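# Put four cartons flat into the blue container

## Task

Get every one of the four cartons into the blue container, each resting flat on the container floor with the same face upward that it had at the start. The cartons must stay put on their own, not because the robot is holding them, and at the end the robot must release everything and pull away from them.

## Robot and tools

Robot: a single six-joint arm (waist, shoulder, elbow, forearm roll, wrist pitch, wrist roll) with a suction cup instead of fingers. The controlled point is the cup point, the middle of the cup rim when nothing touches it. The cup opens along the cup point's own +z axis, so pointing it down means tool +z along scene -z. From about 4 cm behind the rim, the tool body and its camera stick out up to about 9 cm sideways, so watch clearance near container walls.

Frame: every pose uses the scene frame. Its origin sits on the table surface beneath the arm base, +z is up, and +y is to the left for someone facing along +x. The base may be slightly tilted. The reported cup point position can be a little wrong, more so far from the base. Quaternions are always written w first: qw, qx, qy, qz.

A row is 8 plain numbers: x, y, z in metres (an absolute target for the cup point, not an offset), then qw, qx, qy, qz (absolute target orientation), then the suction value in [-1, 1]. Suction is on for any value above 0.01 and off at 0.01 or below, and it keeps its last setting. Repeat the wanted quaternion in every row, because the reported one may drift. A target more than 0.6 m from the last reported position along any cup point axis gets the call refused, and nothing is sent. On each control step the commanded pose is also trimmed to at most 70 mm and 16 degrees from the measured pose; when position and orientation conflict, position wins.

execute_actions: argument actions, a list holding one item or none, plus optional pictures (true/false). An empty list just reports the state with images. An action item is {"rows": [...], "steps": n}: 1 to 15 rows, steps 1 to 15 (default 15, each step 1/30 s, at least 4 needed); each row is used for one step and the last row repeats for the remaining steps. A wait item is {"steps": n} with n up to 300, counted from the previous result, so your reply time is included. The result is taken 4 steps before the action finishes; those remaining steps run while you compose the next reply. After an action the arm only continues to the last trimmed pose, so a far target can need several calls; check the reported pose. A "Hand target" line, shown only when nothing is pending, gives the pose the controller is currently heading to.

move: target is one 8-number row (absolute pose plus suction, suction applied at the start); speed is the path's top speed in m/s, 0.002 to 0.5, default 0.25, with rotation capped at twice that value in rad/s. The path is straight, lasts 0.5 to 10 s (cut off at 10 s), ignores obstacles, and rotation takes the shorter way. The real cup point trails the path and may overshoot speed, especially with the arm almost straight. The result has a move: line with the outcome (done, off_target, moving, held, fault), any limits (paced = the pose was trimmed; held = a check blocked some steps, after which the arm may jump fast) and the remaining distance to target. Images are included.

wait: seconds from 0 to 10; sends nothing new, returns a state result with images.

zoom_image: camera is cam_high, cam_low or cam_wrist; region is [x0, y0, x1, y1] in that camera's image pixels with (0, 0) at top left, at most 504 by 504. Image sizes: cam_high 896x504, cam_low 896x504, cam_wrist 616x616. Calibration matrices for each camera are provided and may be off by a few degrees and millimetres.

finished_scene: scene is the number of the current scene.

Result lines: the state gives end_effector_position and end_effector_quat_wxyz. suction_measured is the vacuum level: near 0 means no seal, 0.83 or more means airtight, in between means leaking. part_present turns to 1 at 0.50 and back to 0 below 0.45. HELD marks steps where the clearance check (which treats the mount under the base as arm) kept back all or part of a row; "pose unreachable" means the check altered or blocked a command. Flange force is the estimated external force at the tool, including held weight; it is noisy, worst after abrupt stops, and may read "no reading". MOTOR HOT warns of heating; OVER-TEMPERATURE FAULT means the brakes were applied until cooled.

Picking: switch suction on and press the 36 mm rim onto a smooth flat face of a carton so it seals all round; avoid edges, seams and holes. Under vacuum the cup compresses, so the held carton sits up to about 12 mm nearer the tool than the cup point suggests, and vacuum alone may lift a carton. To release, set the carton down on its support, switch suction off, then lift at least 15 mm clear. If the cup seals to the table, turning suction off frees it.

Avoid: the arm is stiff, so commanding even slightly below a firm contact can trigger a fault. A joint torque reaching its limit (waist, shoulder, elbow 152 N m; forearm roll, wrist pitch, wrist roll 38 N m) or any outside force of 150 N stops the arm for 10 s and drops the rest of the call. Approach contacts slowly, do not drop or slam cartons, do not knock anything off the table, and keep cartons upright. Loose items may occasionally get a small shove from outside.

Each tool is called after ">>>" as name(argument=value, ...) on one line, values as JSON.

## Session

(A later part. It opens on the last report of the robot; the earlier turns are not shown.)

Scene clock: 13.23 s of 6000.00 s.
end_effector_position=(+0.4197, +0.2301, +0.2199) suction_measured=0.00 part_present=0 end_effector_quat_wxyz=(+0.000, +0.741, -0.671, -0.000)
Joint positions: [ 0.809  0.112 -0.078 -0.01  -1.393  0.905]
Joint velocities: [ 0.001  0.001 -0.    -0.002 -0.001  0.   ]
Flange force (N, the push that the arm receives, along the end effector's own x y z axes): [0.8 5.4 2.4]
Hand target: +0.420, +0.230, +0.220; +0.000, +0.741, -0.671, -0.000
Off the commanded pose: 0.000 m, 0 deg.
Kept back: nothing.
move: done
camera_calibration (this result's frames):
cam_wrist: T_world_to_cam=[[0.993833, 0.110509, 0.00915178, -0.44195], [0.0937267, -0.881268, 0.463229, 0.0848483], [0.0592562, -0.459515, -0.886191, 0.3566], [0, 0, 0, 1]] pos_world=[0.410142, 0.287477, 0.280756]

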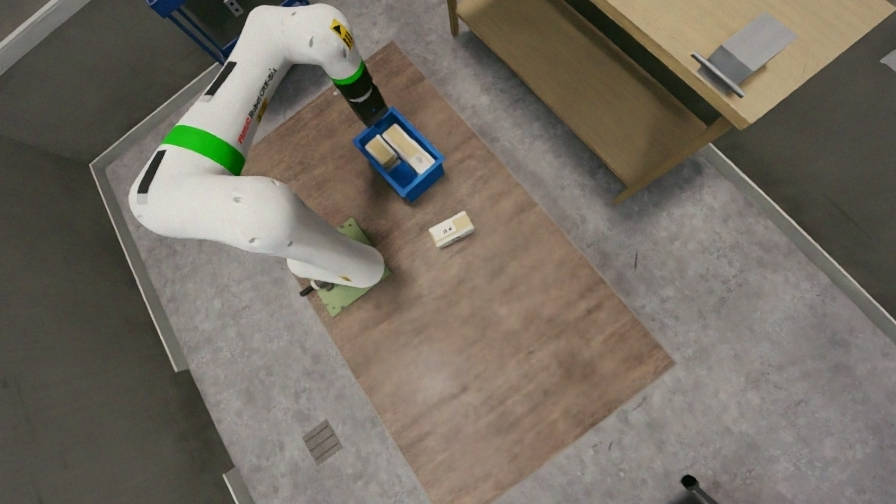

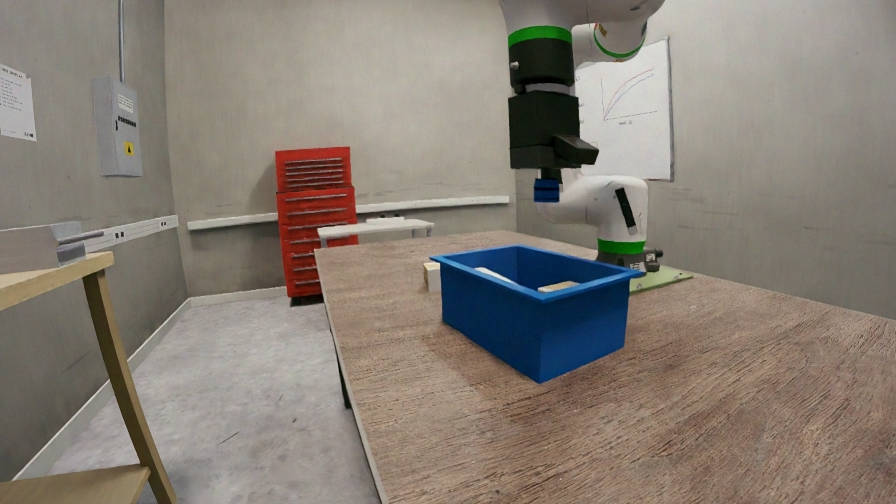

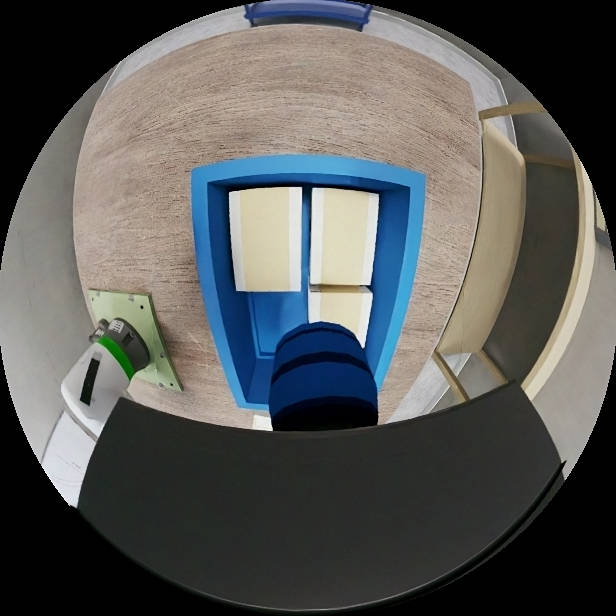

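>>> move(target=[0.463,0.134,0.10,0,-0.741,0.671,0,0])

>>> move(target=[0.463,0.134,0.080,0,-0.741,0.671,0,1], speed=0.02)

>>> move(target=[0.4617,0.137,0.080,0,-0.741,0.671,0,1], speed=0.005)

>>> move(target=[0.4617,0.137,0.073,0,-0.741,0.671,0,1], speed=0.01)

Scene clock: 14.60 s of 6000.00 s.
end_effector_position=(+0.4633, +0.1338, +0.1000) suction_measured=0.00 part_present=0 end_effector_quat_wxyz=(-0.000, +0.741, -0.671, +0.000)
Joint positions: [ 0.592  0.214 -0.258 -0.006 -1.111  1.123]
Joint velocities: [-0.002  0.     0.001 -0.002  0.003  0.   ]
Flange force (N, the push that the arm receives, along the end effector's own x y z axes): [-1.1 7.2 0.5]
Hand target: +0.463, +0.134, +0.100; -0.000, +0.741, -0.672, +0.000
Off the commanded pose: 0.000 m, 0 deg.
Kept back: nothing.
move: done
camera_calibration (this result's frames):
cam_wrist: T_world_to_cam=[[0.993886, 0.10988, 0.0108585, -0.473614], [0.0923585, -0.881215, 0.463605, 0.0520788], [0.0605095, -0.459767, -0.885976, 0.202925], [0, 0, 0, 1]] pos_world=[0.453629, 0.191232, 0.160786]

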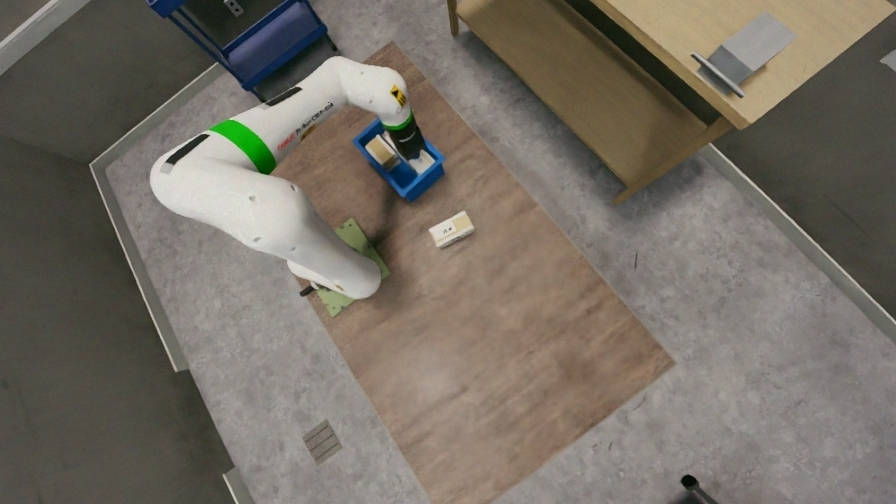

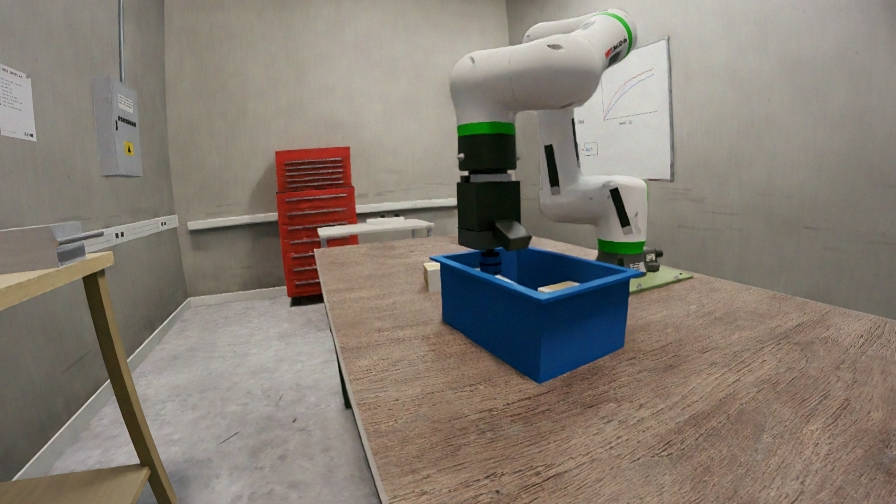

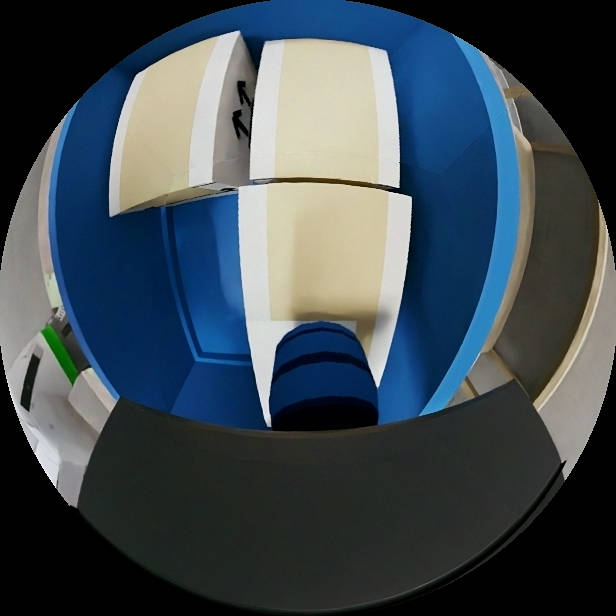

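Scene clock: 15.83 s of 6000.00 s.
end_effector_position=(+0.4630, +0.1340, +0.0800) suction_measured=0.90 part_present=1 end_effector_quat_wxyz=(+0.000, +0.741, -0.671, +0.000)
Joint positions: [ 0.592  0.237 -0.281 -0.007 -1.065  1.124]
Joint velocities: [0.    0.001 0.001 0.    0.001 0.   ]
Flange force (N, the push that the arm receives, along the end effector's own x y z axes): [0.2 6.5 2.9]
Hand target: +0.463, +0.134, +0.080; +0.000, +0.741, -0.671, +0.000
Off the commanded pose: 0.000 m, 0 deg.
Kept back: nothing.
move: done
camera_calibration (this result's frames):
cam_wrist: T_world_to_cam=[[0.99383, 0.110463, 0.00994779, -0.473113], [0.09331, -0.881232, 0.463382, 0.0611084], [0.0599531, -0.459595, -0.886103, 0.185571], [0, 0, 0, 1]] pos_world=[0.453367, 0.1914, 0.140825]

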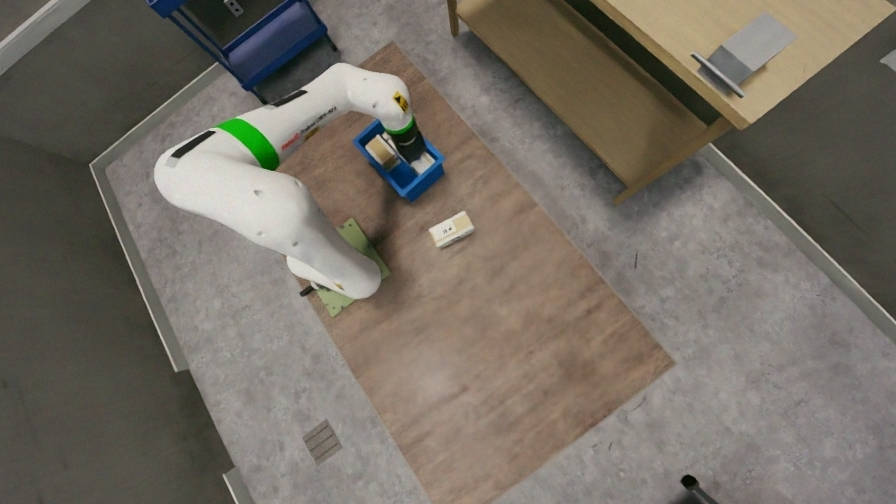

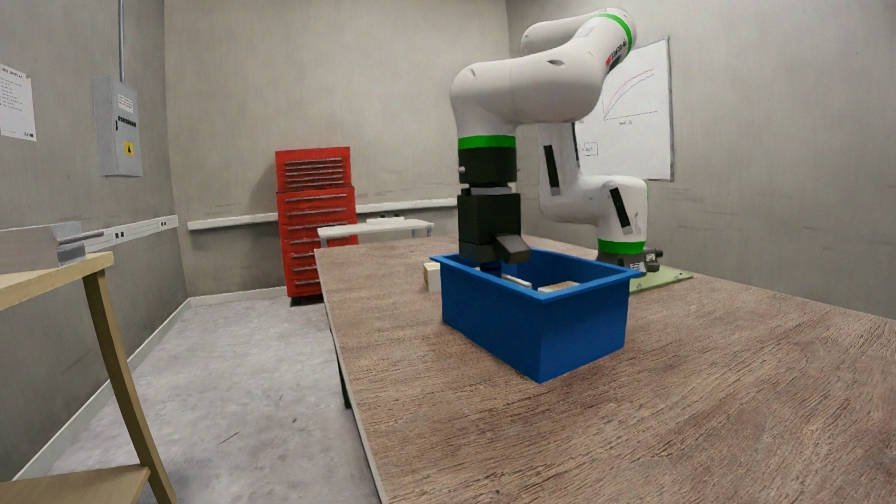

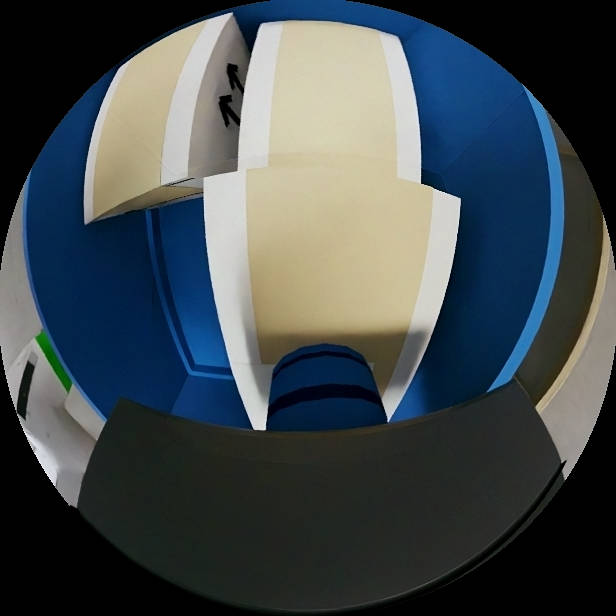

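Scene clock: 16.70 s of 6000.00 s.
end_effector_position=(+0.4617, +0.1370, +0.0800) suction_measured=0.91 part_present=1 end_effector_quat_wxyz=(+0.000, +0.741, -0.671, -0.000)
Joint positions: [ 0.599  0.236 -0.282 -0.007 -1.065  1.117]
Joint velocities: [-0.     0.     0.002 -0.001 -0.001 -0.   ]
Flange force (N, the push that the arm receives, along the end effector's own x y z axes): [-0.6 7.5 2.1]
Hand target: +0.462, +0.137, +0.080; +0.000, +0.741, -0.671, -0.000
Off the commanded pose: 0.000 m, 0 deg.
Kept back: nothing.
move: done
camera_calibration (this result's frames):
cam_wrist: T_world_to_cam=[[0.993818, 0.11058, 0.00988051, -0.472146], [0.0934473, -0.88124, 0.46334, 0.0638298], [0.0599434, -0.459553, -0.886125, 0.187039], [0, 0, 0, 1]] pos_world=[0.452051, 0.194414, 0.14083]

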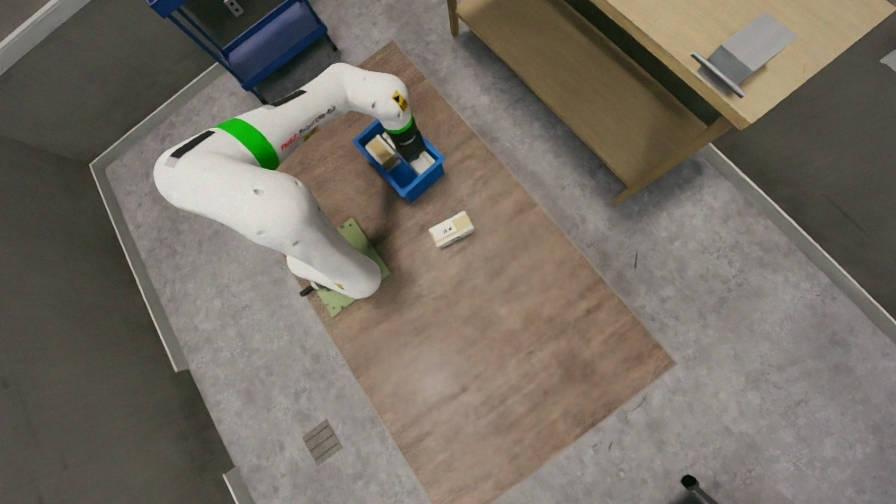

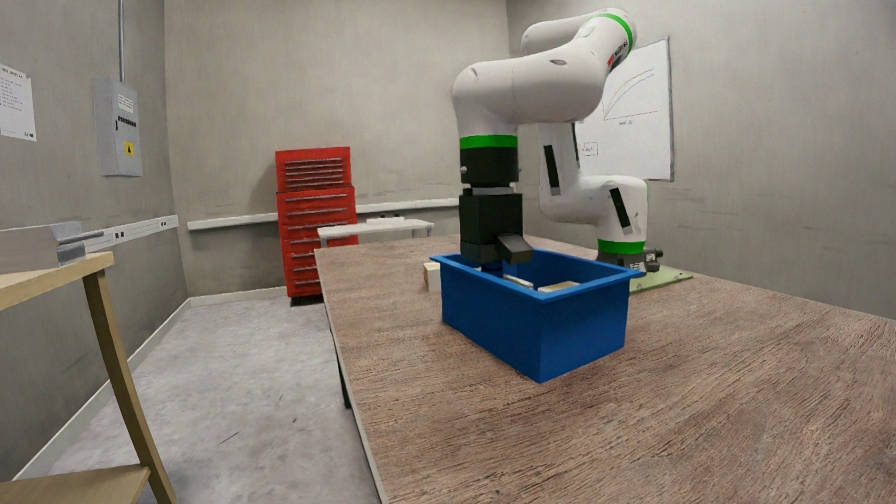

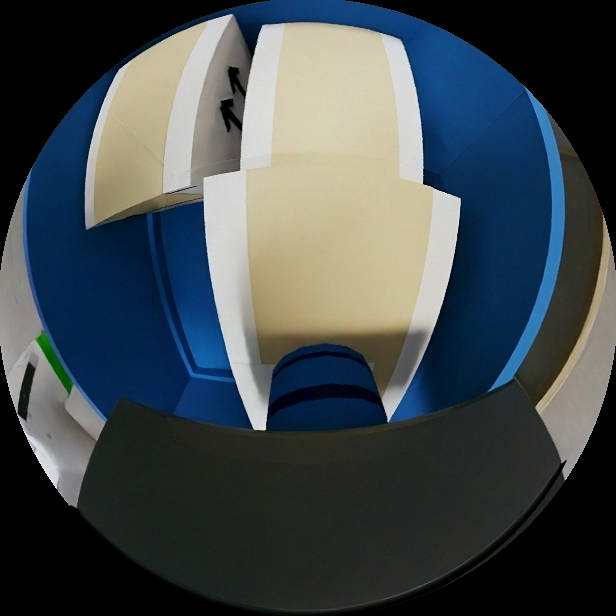

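Scene clock: 17.63 s of 6000.00 s.
end_effector_position=(+0.4617, +0.1370, +0.0730) suction_measured=0.91 part_present=1 end_effector_quat_wxyz=(-0.000, +0.741, -0.671, +0.000)
Joint positions: [ 0.599  0.245 -0.29  -0.007 -1.048  1.117]
Joint velocities: [-0.001 -0.    -0.002  0.001  0.001 -0.   ]
Flange force (N, the push that the arm receives, along the end effector's own x y z axes): [0.4 8.2 3.2]
Hand target: +0.462, +0.137, +0.073; +0.000, +0.741, -0.671, +0.000
Off the commanded pose: 0.000 m, 0 deg.
Kept back: nothing.
move: done
camera_calibration (this result's frames):
cam_wrist: T_world_to_cam=[[0.993822, 0.110537, 0.00992946, -0.472086], [0.093386, -0.881241, 0.46335, 0.0670916], [0.0599676, -0.45956, -0.88612, 0.180826], [0, 0, 0, 1]] pos_world=[0.45206, 0.194407, 0.133834]

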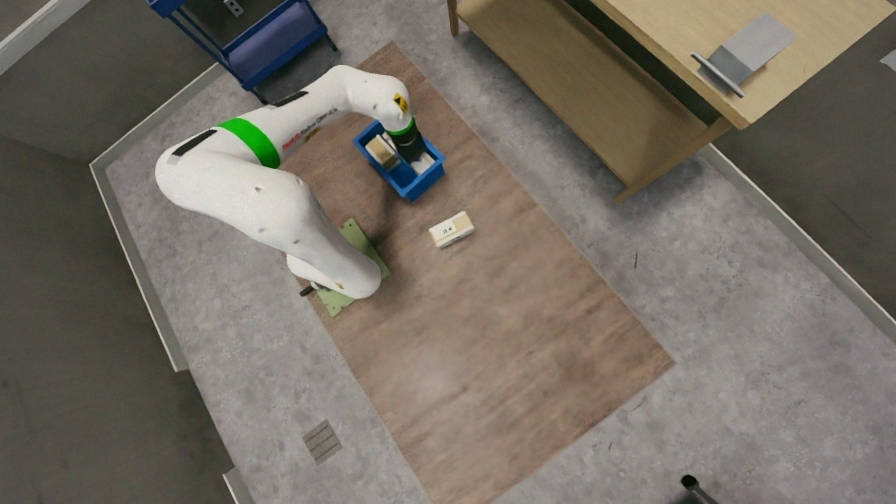

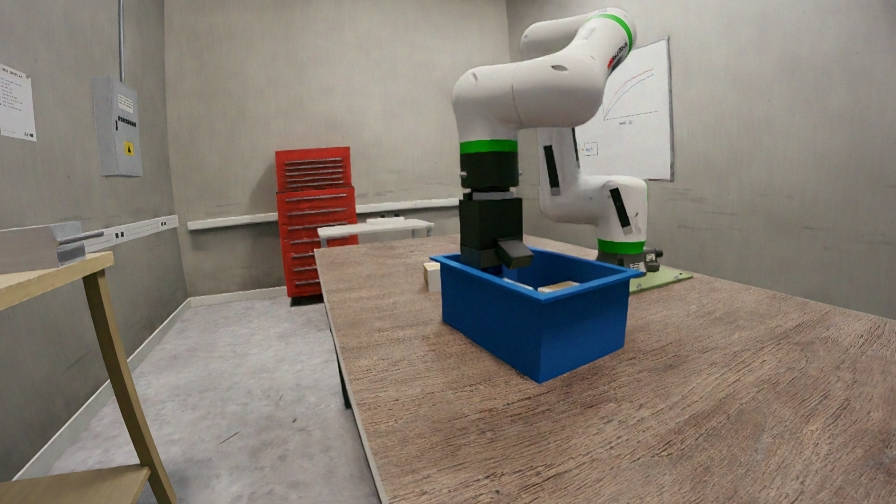

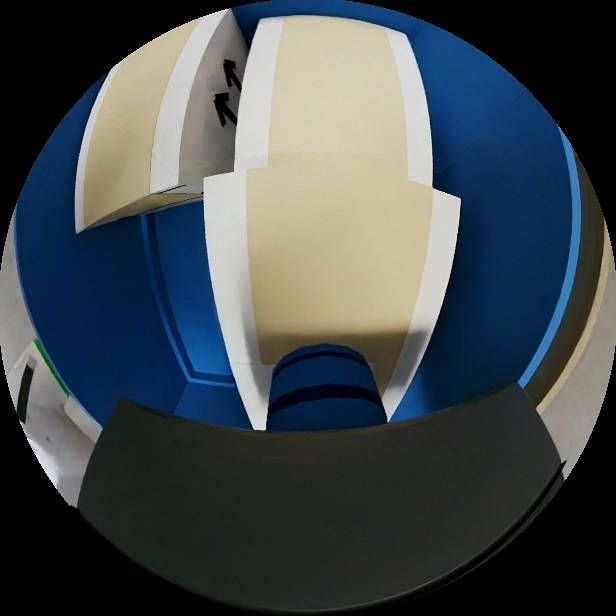

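>>> move(target=[0.4617,0.137,0.072,0,-0.741,0.671,0,1], speed=0.004)

>>> move(target=[0.4617,0.137,0.10,0,-0.741,0.671,0,0], speed=0.04)

>>> move(target=[0.46,0.12,0.17,0,-0.741,0.671,0,0])

>>> move(target=[0.42,-0.15,0.14,0,0.0915,0.9958,0,0], speed=0.4)

Scene clock: 18.57 s of 6000.00 s.
end_effector_position=(+0.4617, +0.1370, +0.0720) suction_measured=0.91 part_present=1 end_effector_quat_wxyz=(+0.000, +0.741, -0.671, +0.000)
Joint positions: [ 0.599  0.246 -0.291 -0.008 -1.046  1.117]
Joint velocities: [ 0.001  0.001 -0.    -0.    -0.001 -0.   ]
Flange force (N, the push that the arm receives, along the end effector's own x y z axes): [-1.3 7.3 2.2]
Hand target: +0.462, +0.137, +0.072; +0.000, +0.741, -0.671, +0.000
Off the commanded pose: 0.000 m, 0 deg.
Kept back: nothing.
move: done
camera_calibration (this result's frames):
cam_wrist: T_world_to_cam=[[0.993823, 0.110528, 0.00992017, -0.472075], [0.0933824, -0.881241, 0.46335, 0.0675575], [0.0599553, -0.459562, -0.88612, 0.179948], [0, 0, 0, 1]] pos_world=[0.452062, 0.194409, 0.132836]

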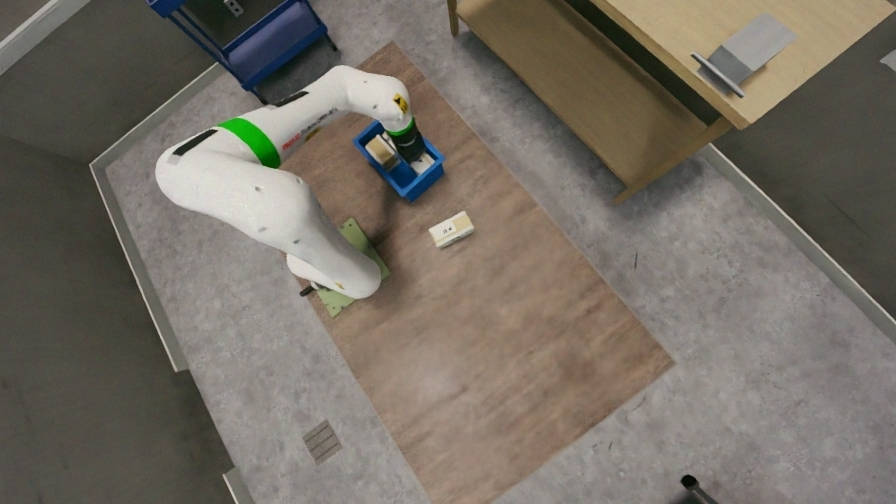

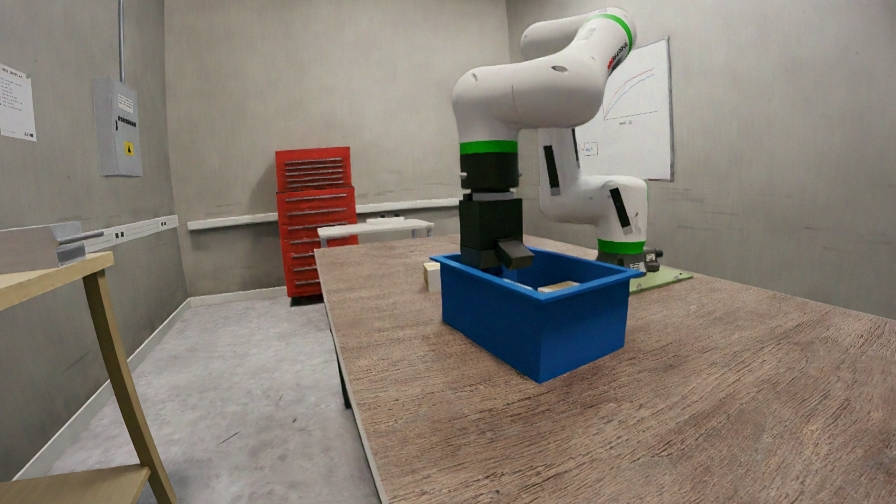

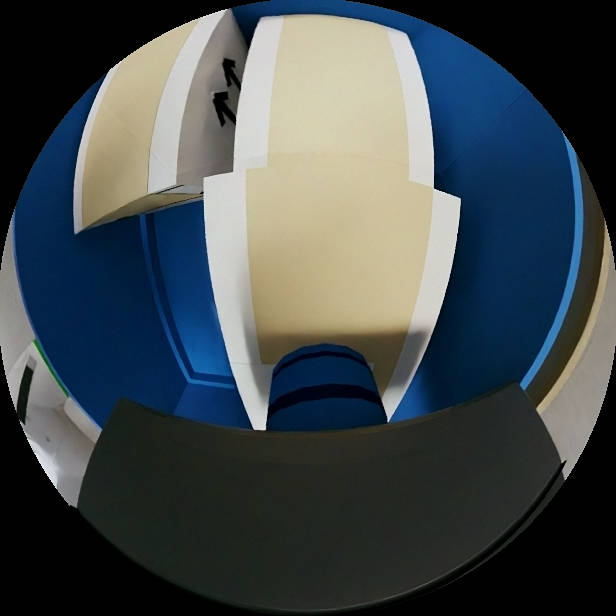

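Scene clock: 19.53 s of 6000.00 s.
end_effector_position=(+0.4617, +0.1370, +0.1000) suction_measured=0.00 part_present=0 end_effector_quat_wxyz=(+0.000, +0.741, -0.671, -0.000)
Joint positions: [ 0.599  0.213 -0.258 -0.007 -1.112  1.117]
Joint velocities: [-0.001  0.001 -0.     0.    -0.    -0.   ]
Flange force (N, the push that the arm receives, along the end effector's own x y z axes): [0.3 8.1 -0.1]
Hand target: +0.462, +0.137, +0.100; -0.000, +0.741, -0.671, -0.000
Off the commanded pose: 0.000 m, 0 deg.
Kept back: nothing.
move: done
camera_calibration (this result's frames):
cam_wrist: T_world_to_cam=[[0.993796, 0.11078, 0.00986547, -0.472367], [0.0936332, -0.881233, 0.463316, 0.054485], [0.0600201, -0.459518, -0.886138, 0.204743], [0, 0, 0, 1]] pos_world=[0.452046, 0.194426, 0.160847]

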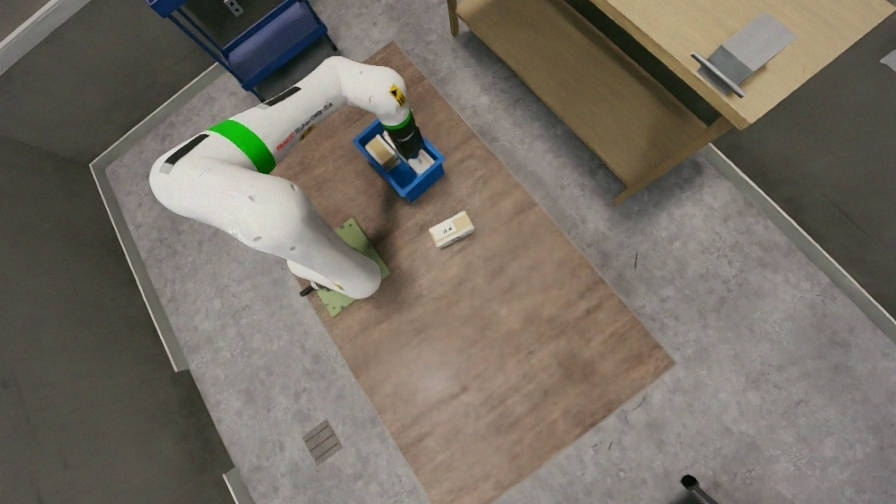

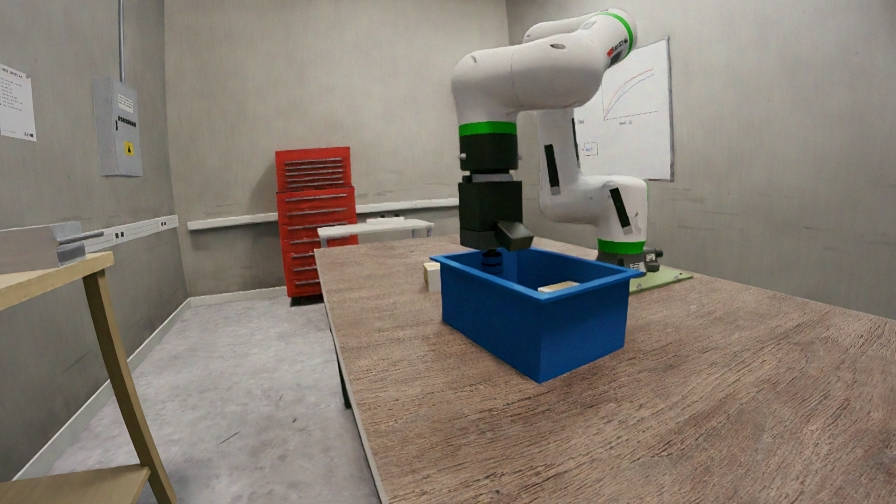

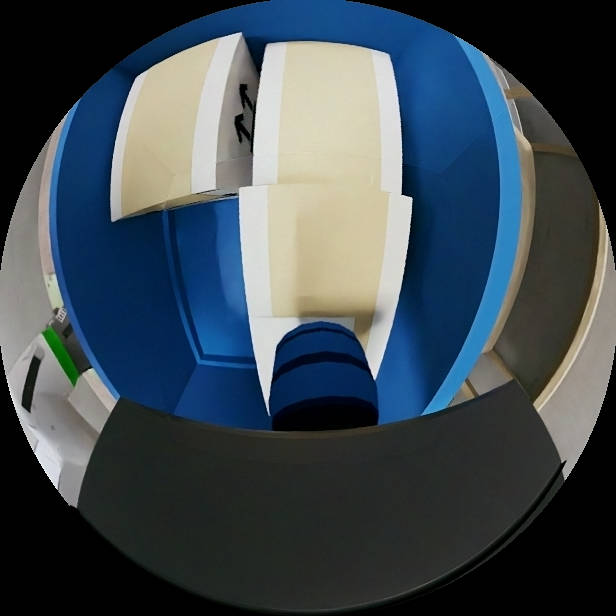

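Scene clock: 20.30 s of 6000.00 s.
end_effector_position=(+0.4600, +0.1200, +0.1701) suction_measured=0.00 part_present=0 end_effector_quat_wxyz=(-0.000, +0.741, -0.671, -0.000)
Joint positions: [ 0.569  0.133 -0.175 -0.006 -1.275  1.146]
Joint velocities: [ 0.    -0.001 -0.     0.    -0.001  0.   ]
Flange force (N, the push that the arm receives, along the end effector's own x y z axes): [0.3 9.0 2.2]
Hand target: +0.460, +0.120, +0.170; -0.000, +0.741, -0.671, -0.000
Off the commanded pose: 0.000 m, 0 deg.
Kept back: nothing.
move: done
camera_calibration (this result's frames):
cam_wrist: T_world_to_cam=[[0.993765, 0.111047, 0.00996147, -0.469547], [0.0938304, -0.881247, 0.463249, 0.00714283], [0.0602211, -0.459426, -0.886172, 0.259011], [0, 0, 0, 1]] pos_world=[0.450352, 0.177433, 0.230897]

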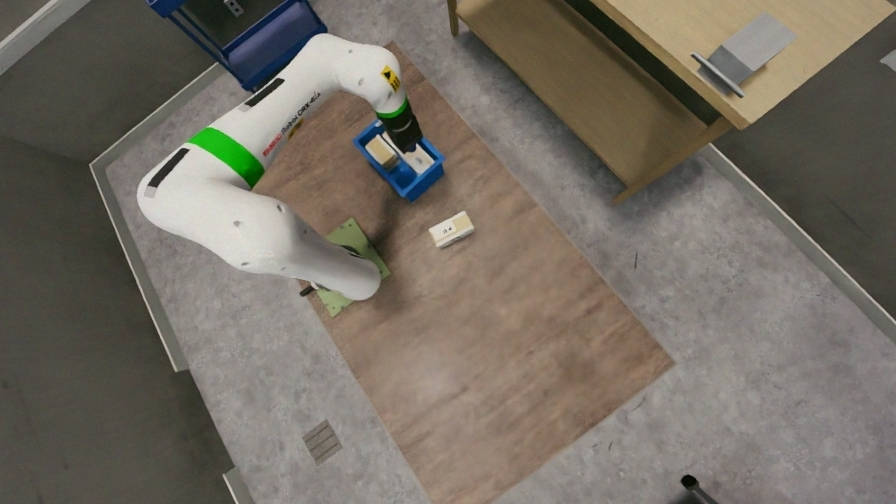

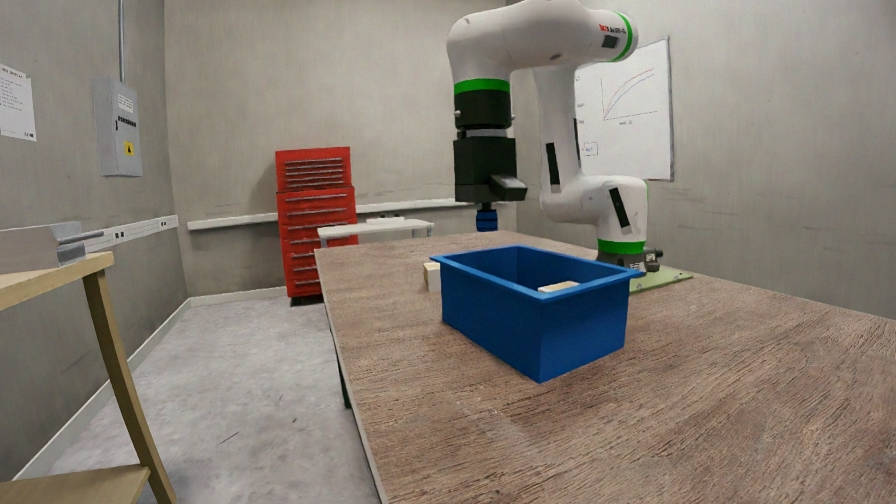

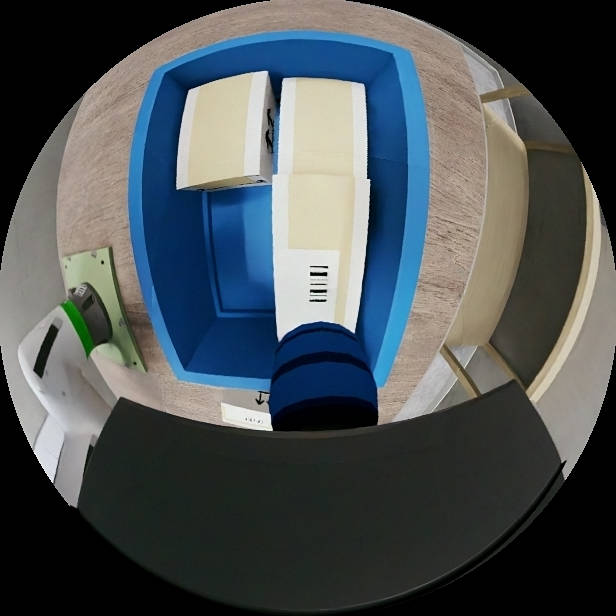

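Scene clock: 23.03 s of 6000.00 s.
end_effector_position=(+0.4205, -0.1506, +0.1400) suction_measured=0.00 part_present=0 end_effector_quat_wxyz=(+0.001, +0.092, +0.996, -0.000)
Joint positions: [-0.004  0.084 -0.305  0.003 -1.194 -0.138]
Joint velocities: [-0.001  0.001 -0.002 -0.001 -0.002 -0.001]
Flange force (N, the push that the arm receives, along the end effector's own x y z axes): [8.1 1.8 0.6]
Hand target: +0.421, -0.151, +0.140; +0.001, +0.092, +0.996, -0.000
Off the commanded pose: 0.001 m, 0 deg.
Kept back: nothing.
move: done
camera_calibration (this result's frames):
cam_wrist: T_world_to_cam=[[-0.170815, -0.985248, 0.0104397, -0.0753642], [-0.873196, 0.15628, 0.461633, 0.34938], [-0.456455, 0.0697379, -0.887009, 0.407534], [0, 0, 0, 1]] pos_world=[0.478225, -0.157274, 0.200988]

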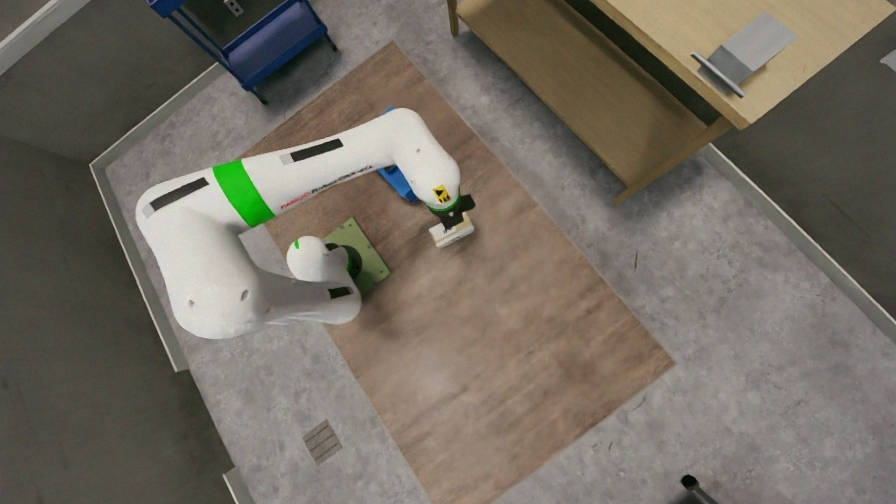

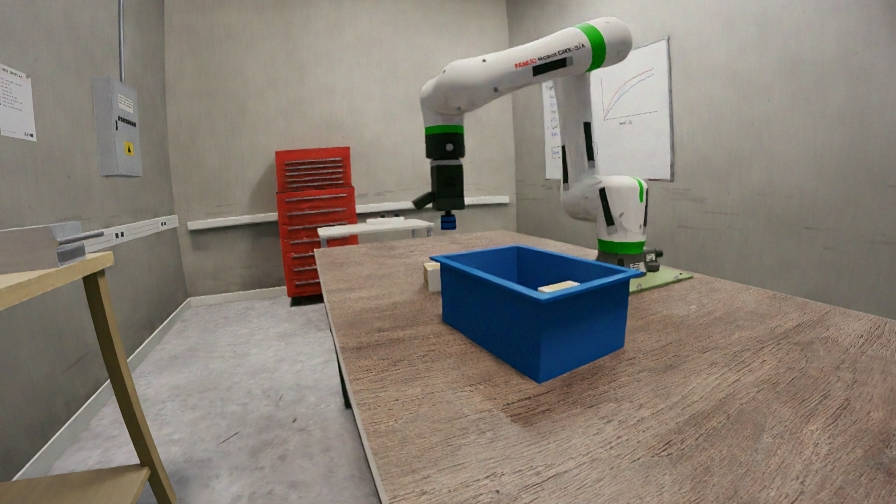

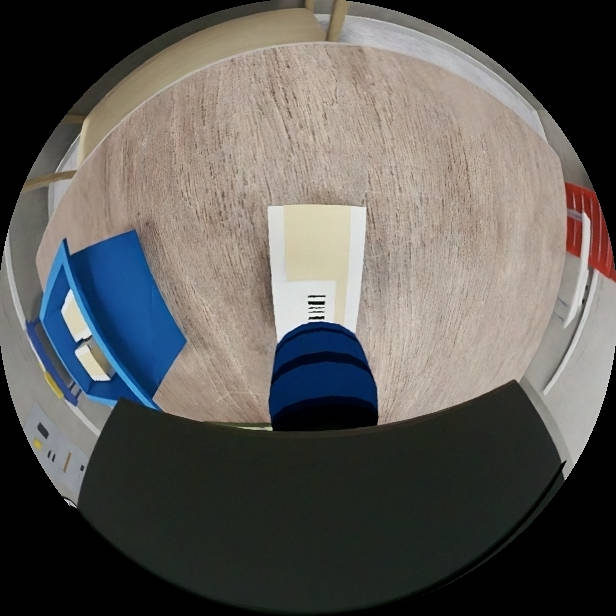

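>>> move(target=[0.411,-0.157,0.078,0,0.0915,0.9958,0,1], speed=0.15)

>>> move(target=[0.411,-0.157,0.058,0,0.0915,0.9958,0,1], speed=0.02)

Scene clock: 24.03 s of 6000.00 s.
end_effector_position=(+0.4110, -0.1570, +0.0780) suction_measured=0.00 part_present=0 end_effector_quat_wxyz=(+0.000, +0.092, +0.996, -0.000)
Joint positions: [-0.021  0.14  -0.404  0.002 -1.041 -0.122]
Joint velocities: [ 0.     0.001 -0.002  0.002  0.    -0.001]
Flange force (N, the push that the arm receives, along the end effector's own x y z axes): [7.8 3.7 -0.1]
Hand target: +0.411, -0.157, +0.078; +0.000, +0.092, +0.996, -0.000
Off the commanded pose: 0.000 m, 0 deg.
Kept back: nothing.
move: done
camera_calibration (this result's frames):
cam_wrist: T_world_to_cam=[[-0.171183, -0.985189, 0.00990956, -0.0824668], [-0.872352, 0.156236, 0.463242, 0.370246], [-0.457929, 0.0706545, -0.886177, 0.349264], [0, 0, 0, 1]] pos_world=[0.468806, -0.163768, 0.138813]

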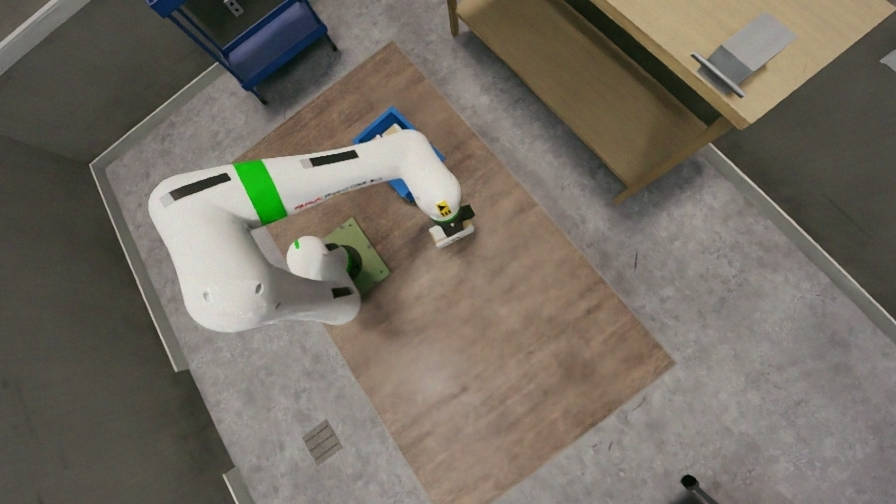

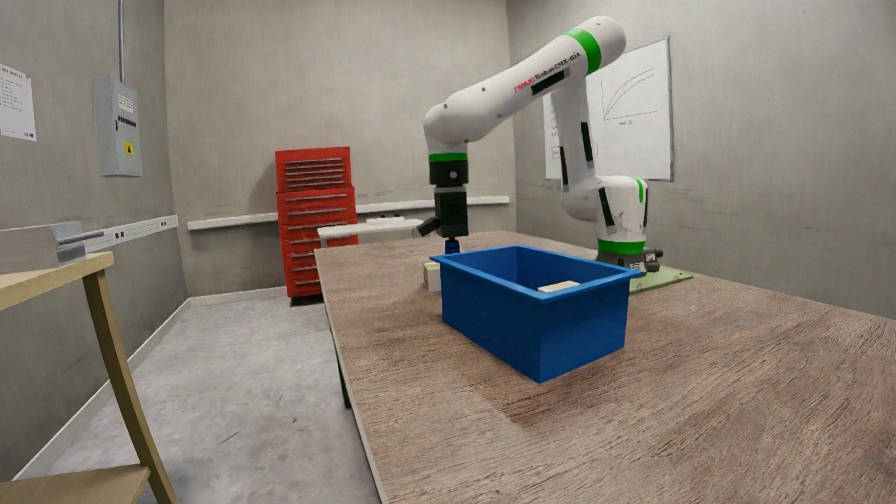

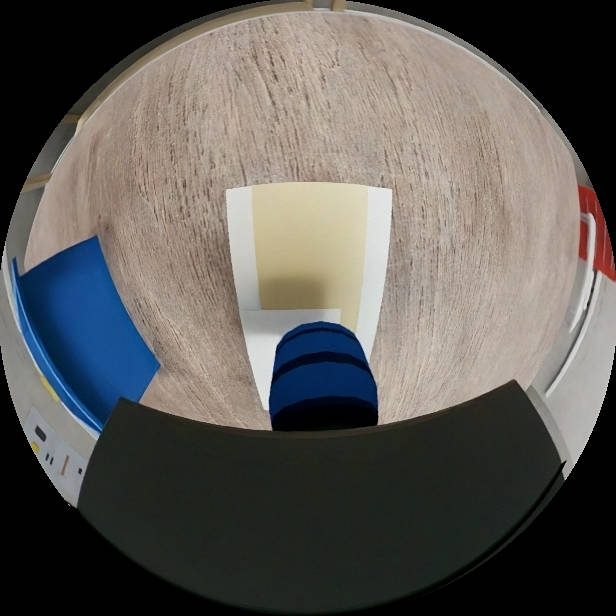

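Scene clock: 25.27 s of 6000.00 s.
end_effector_position=(+0.4110, -0.1570, +0.0580) suction_measured=0.00 part_present=0 end_effector_quat_wxyz=(+0.000, +0.092, +0.996, -0.000)
Joint positions: [-0.021  0.168 -0.426  0.002 -0.991 -0.121]
Joint velocities: [-0.     0.001 -0.001  0.     0.     0.   ]
Flange force (N, the push that the arm receives, along the end effector's own x y z axes): [6.4 3.3 -0.4]
Hand target: +0.411, -0.157, +0.058; +0.000, +0.092, +0.996, -0.000
Off the commanded pose: 0.000 m, 0 deg.
Kept back: nothing.
move: done
camera_calibration (this result's frames):
cam_wrist: T_world_to_cam=[[-0.170802, -0.985255, 0.00995711, -0.0824467], [-0.872364, 0.155914, 0.463327, 0.379454], [-0.458048, 0.0704508, -0.886131, 0.33157], [0, 0, 0, 1]] pos_world=[0.468815, -0.163753, 0.118824]

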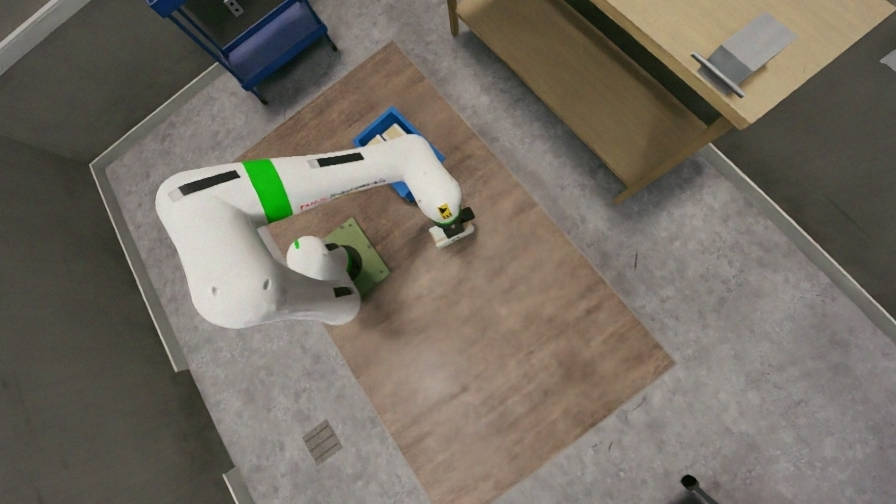

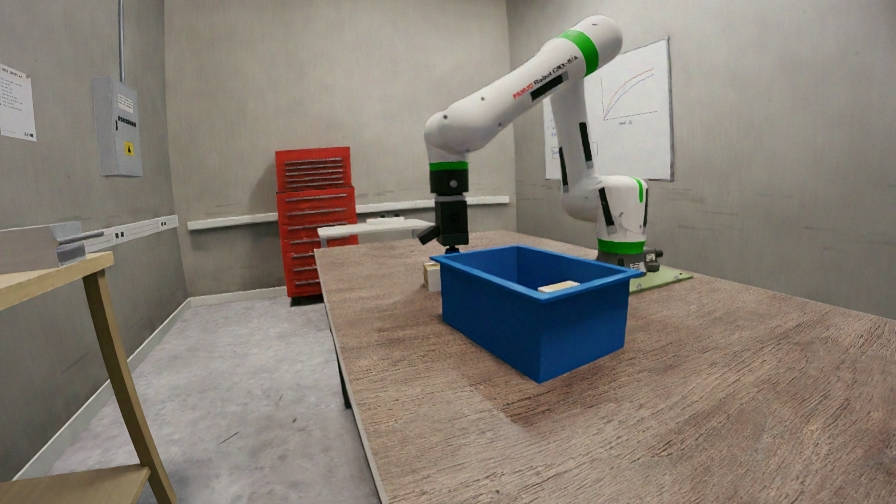

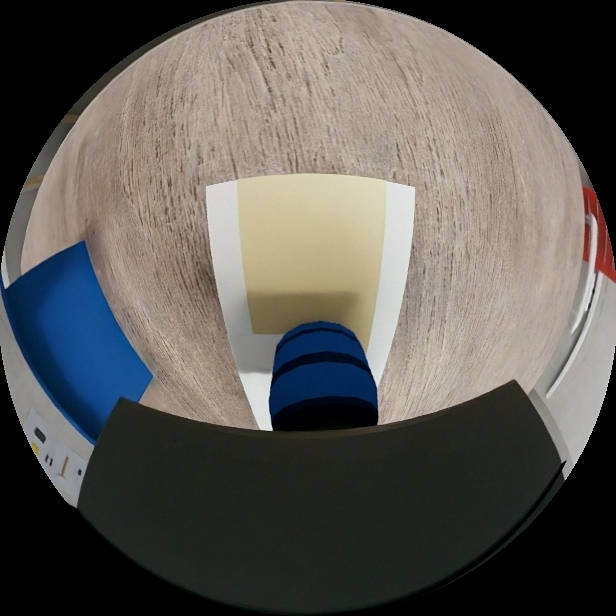

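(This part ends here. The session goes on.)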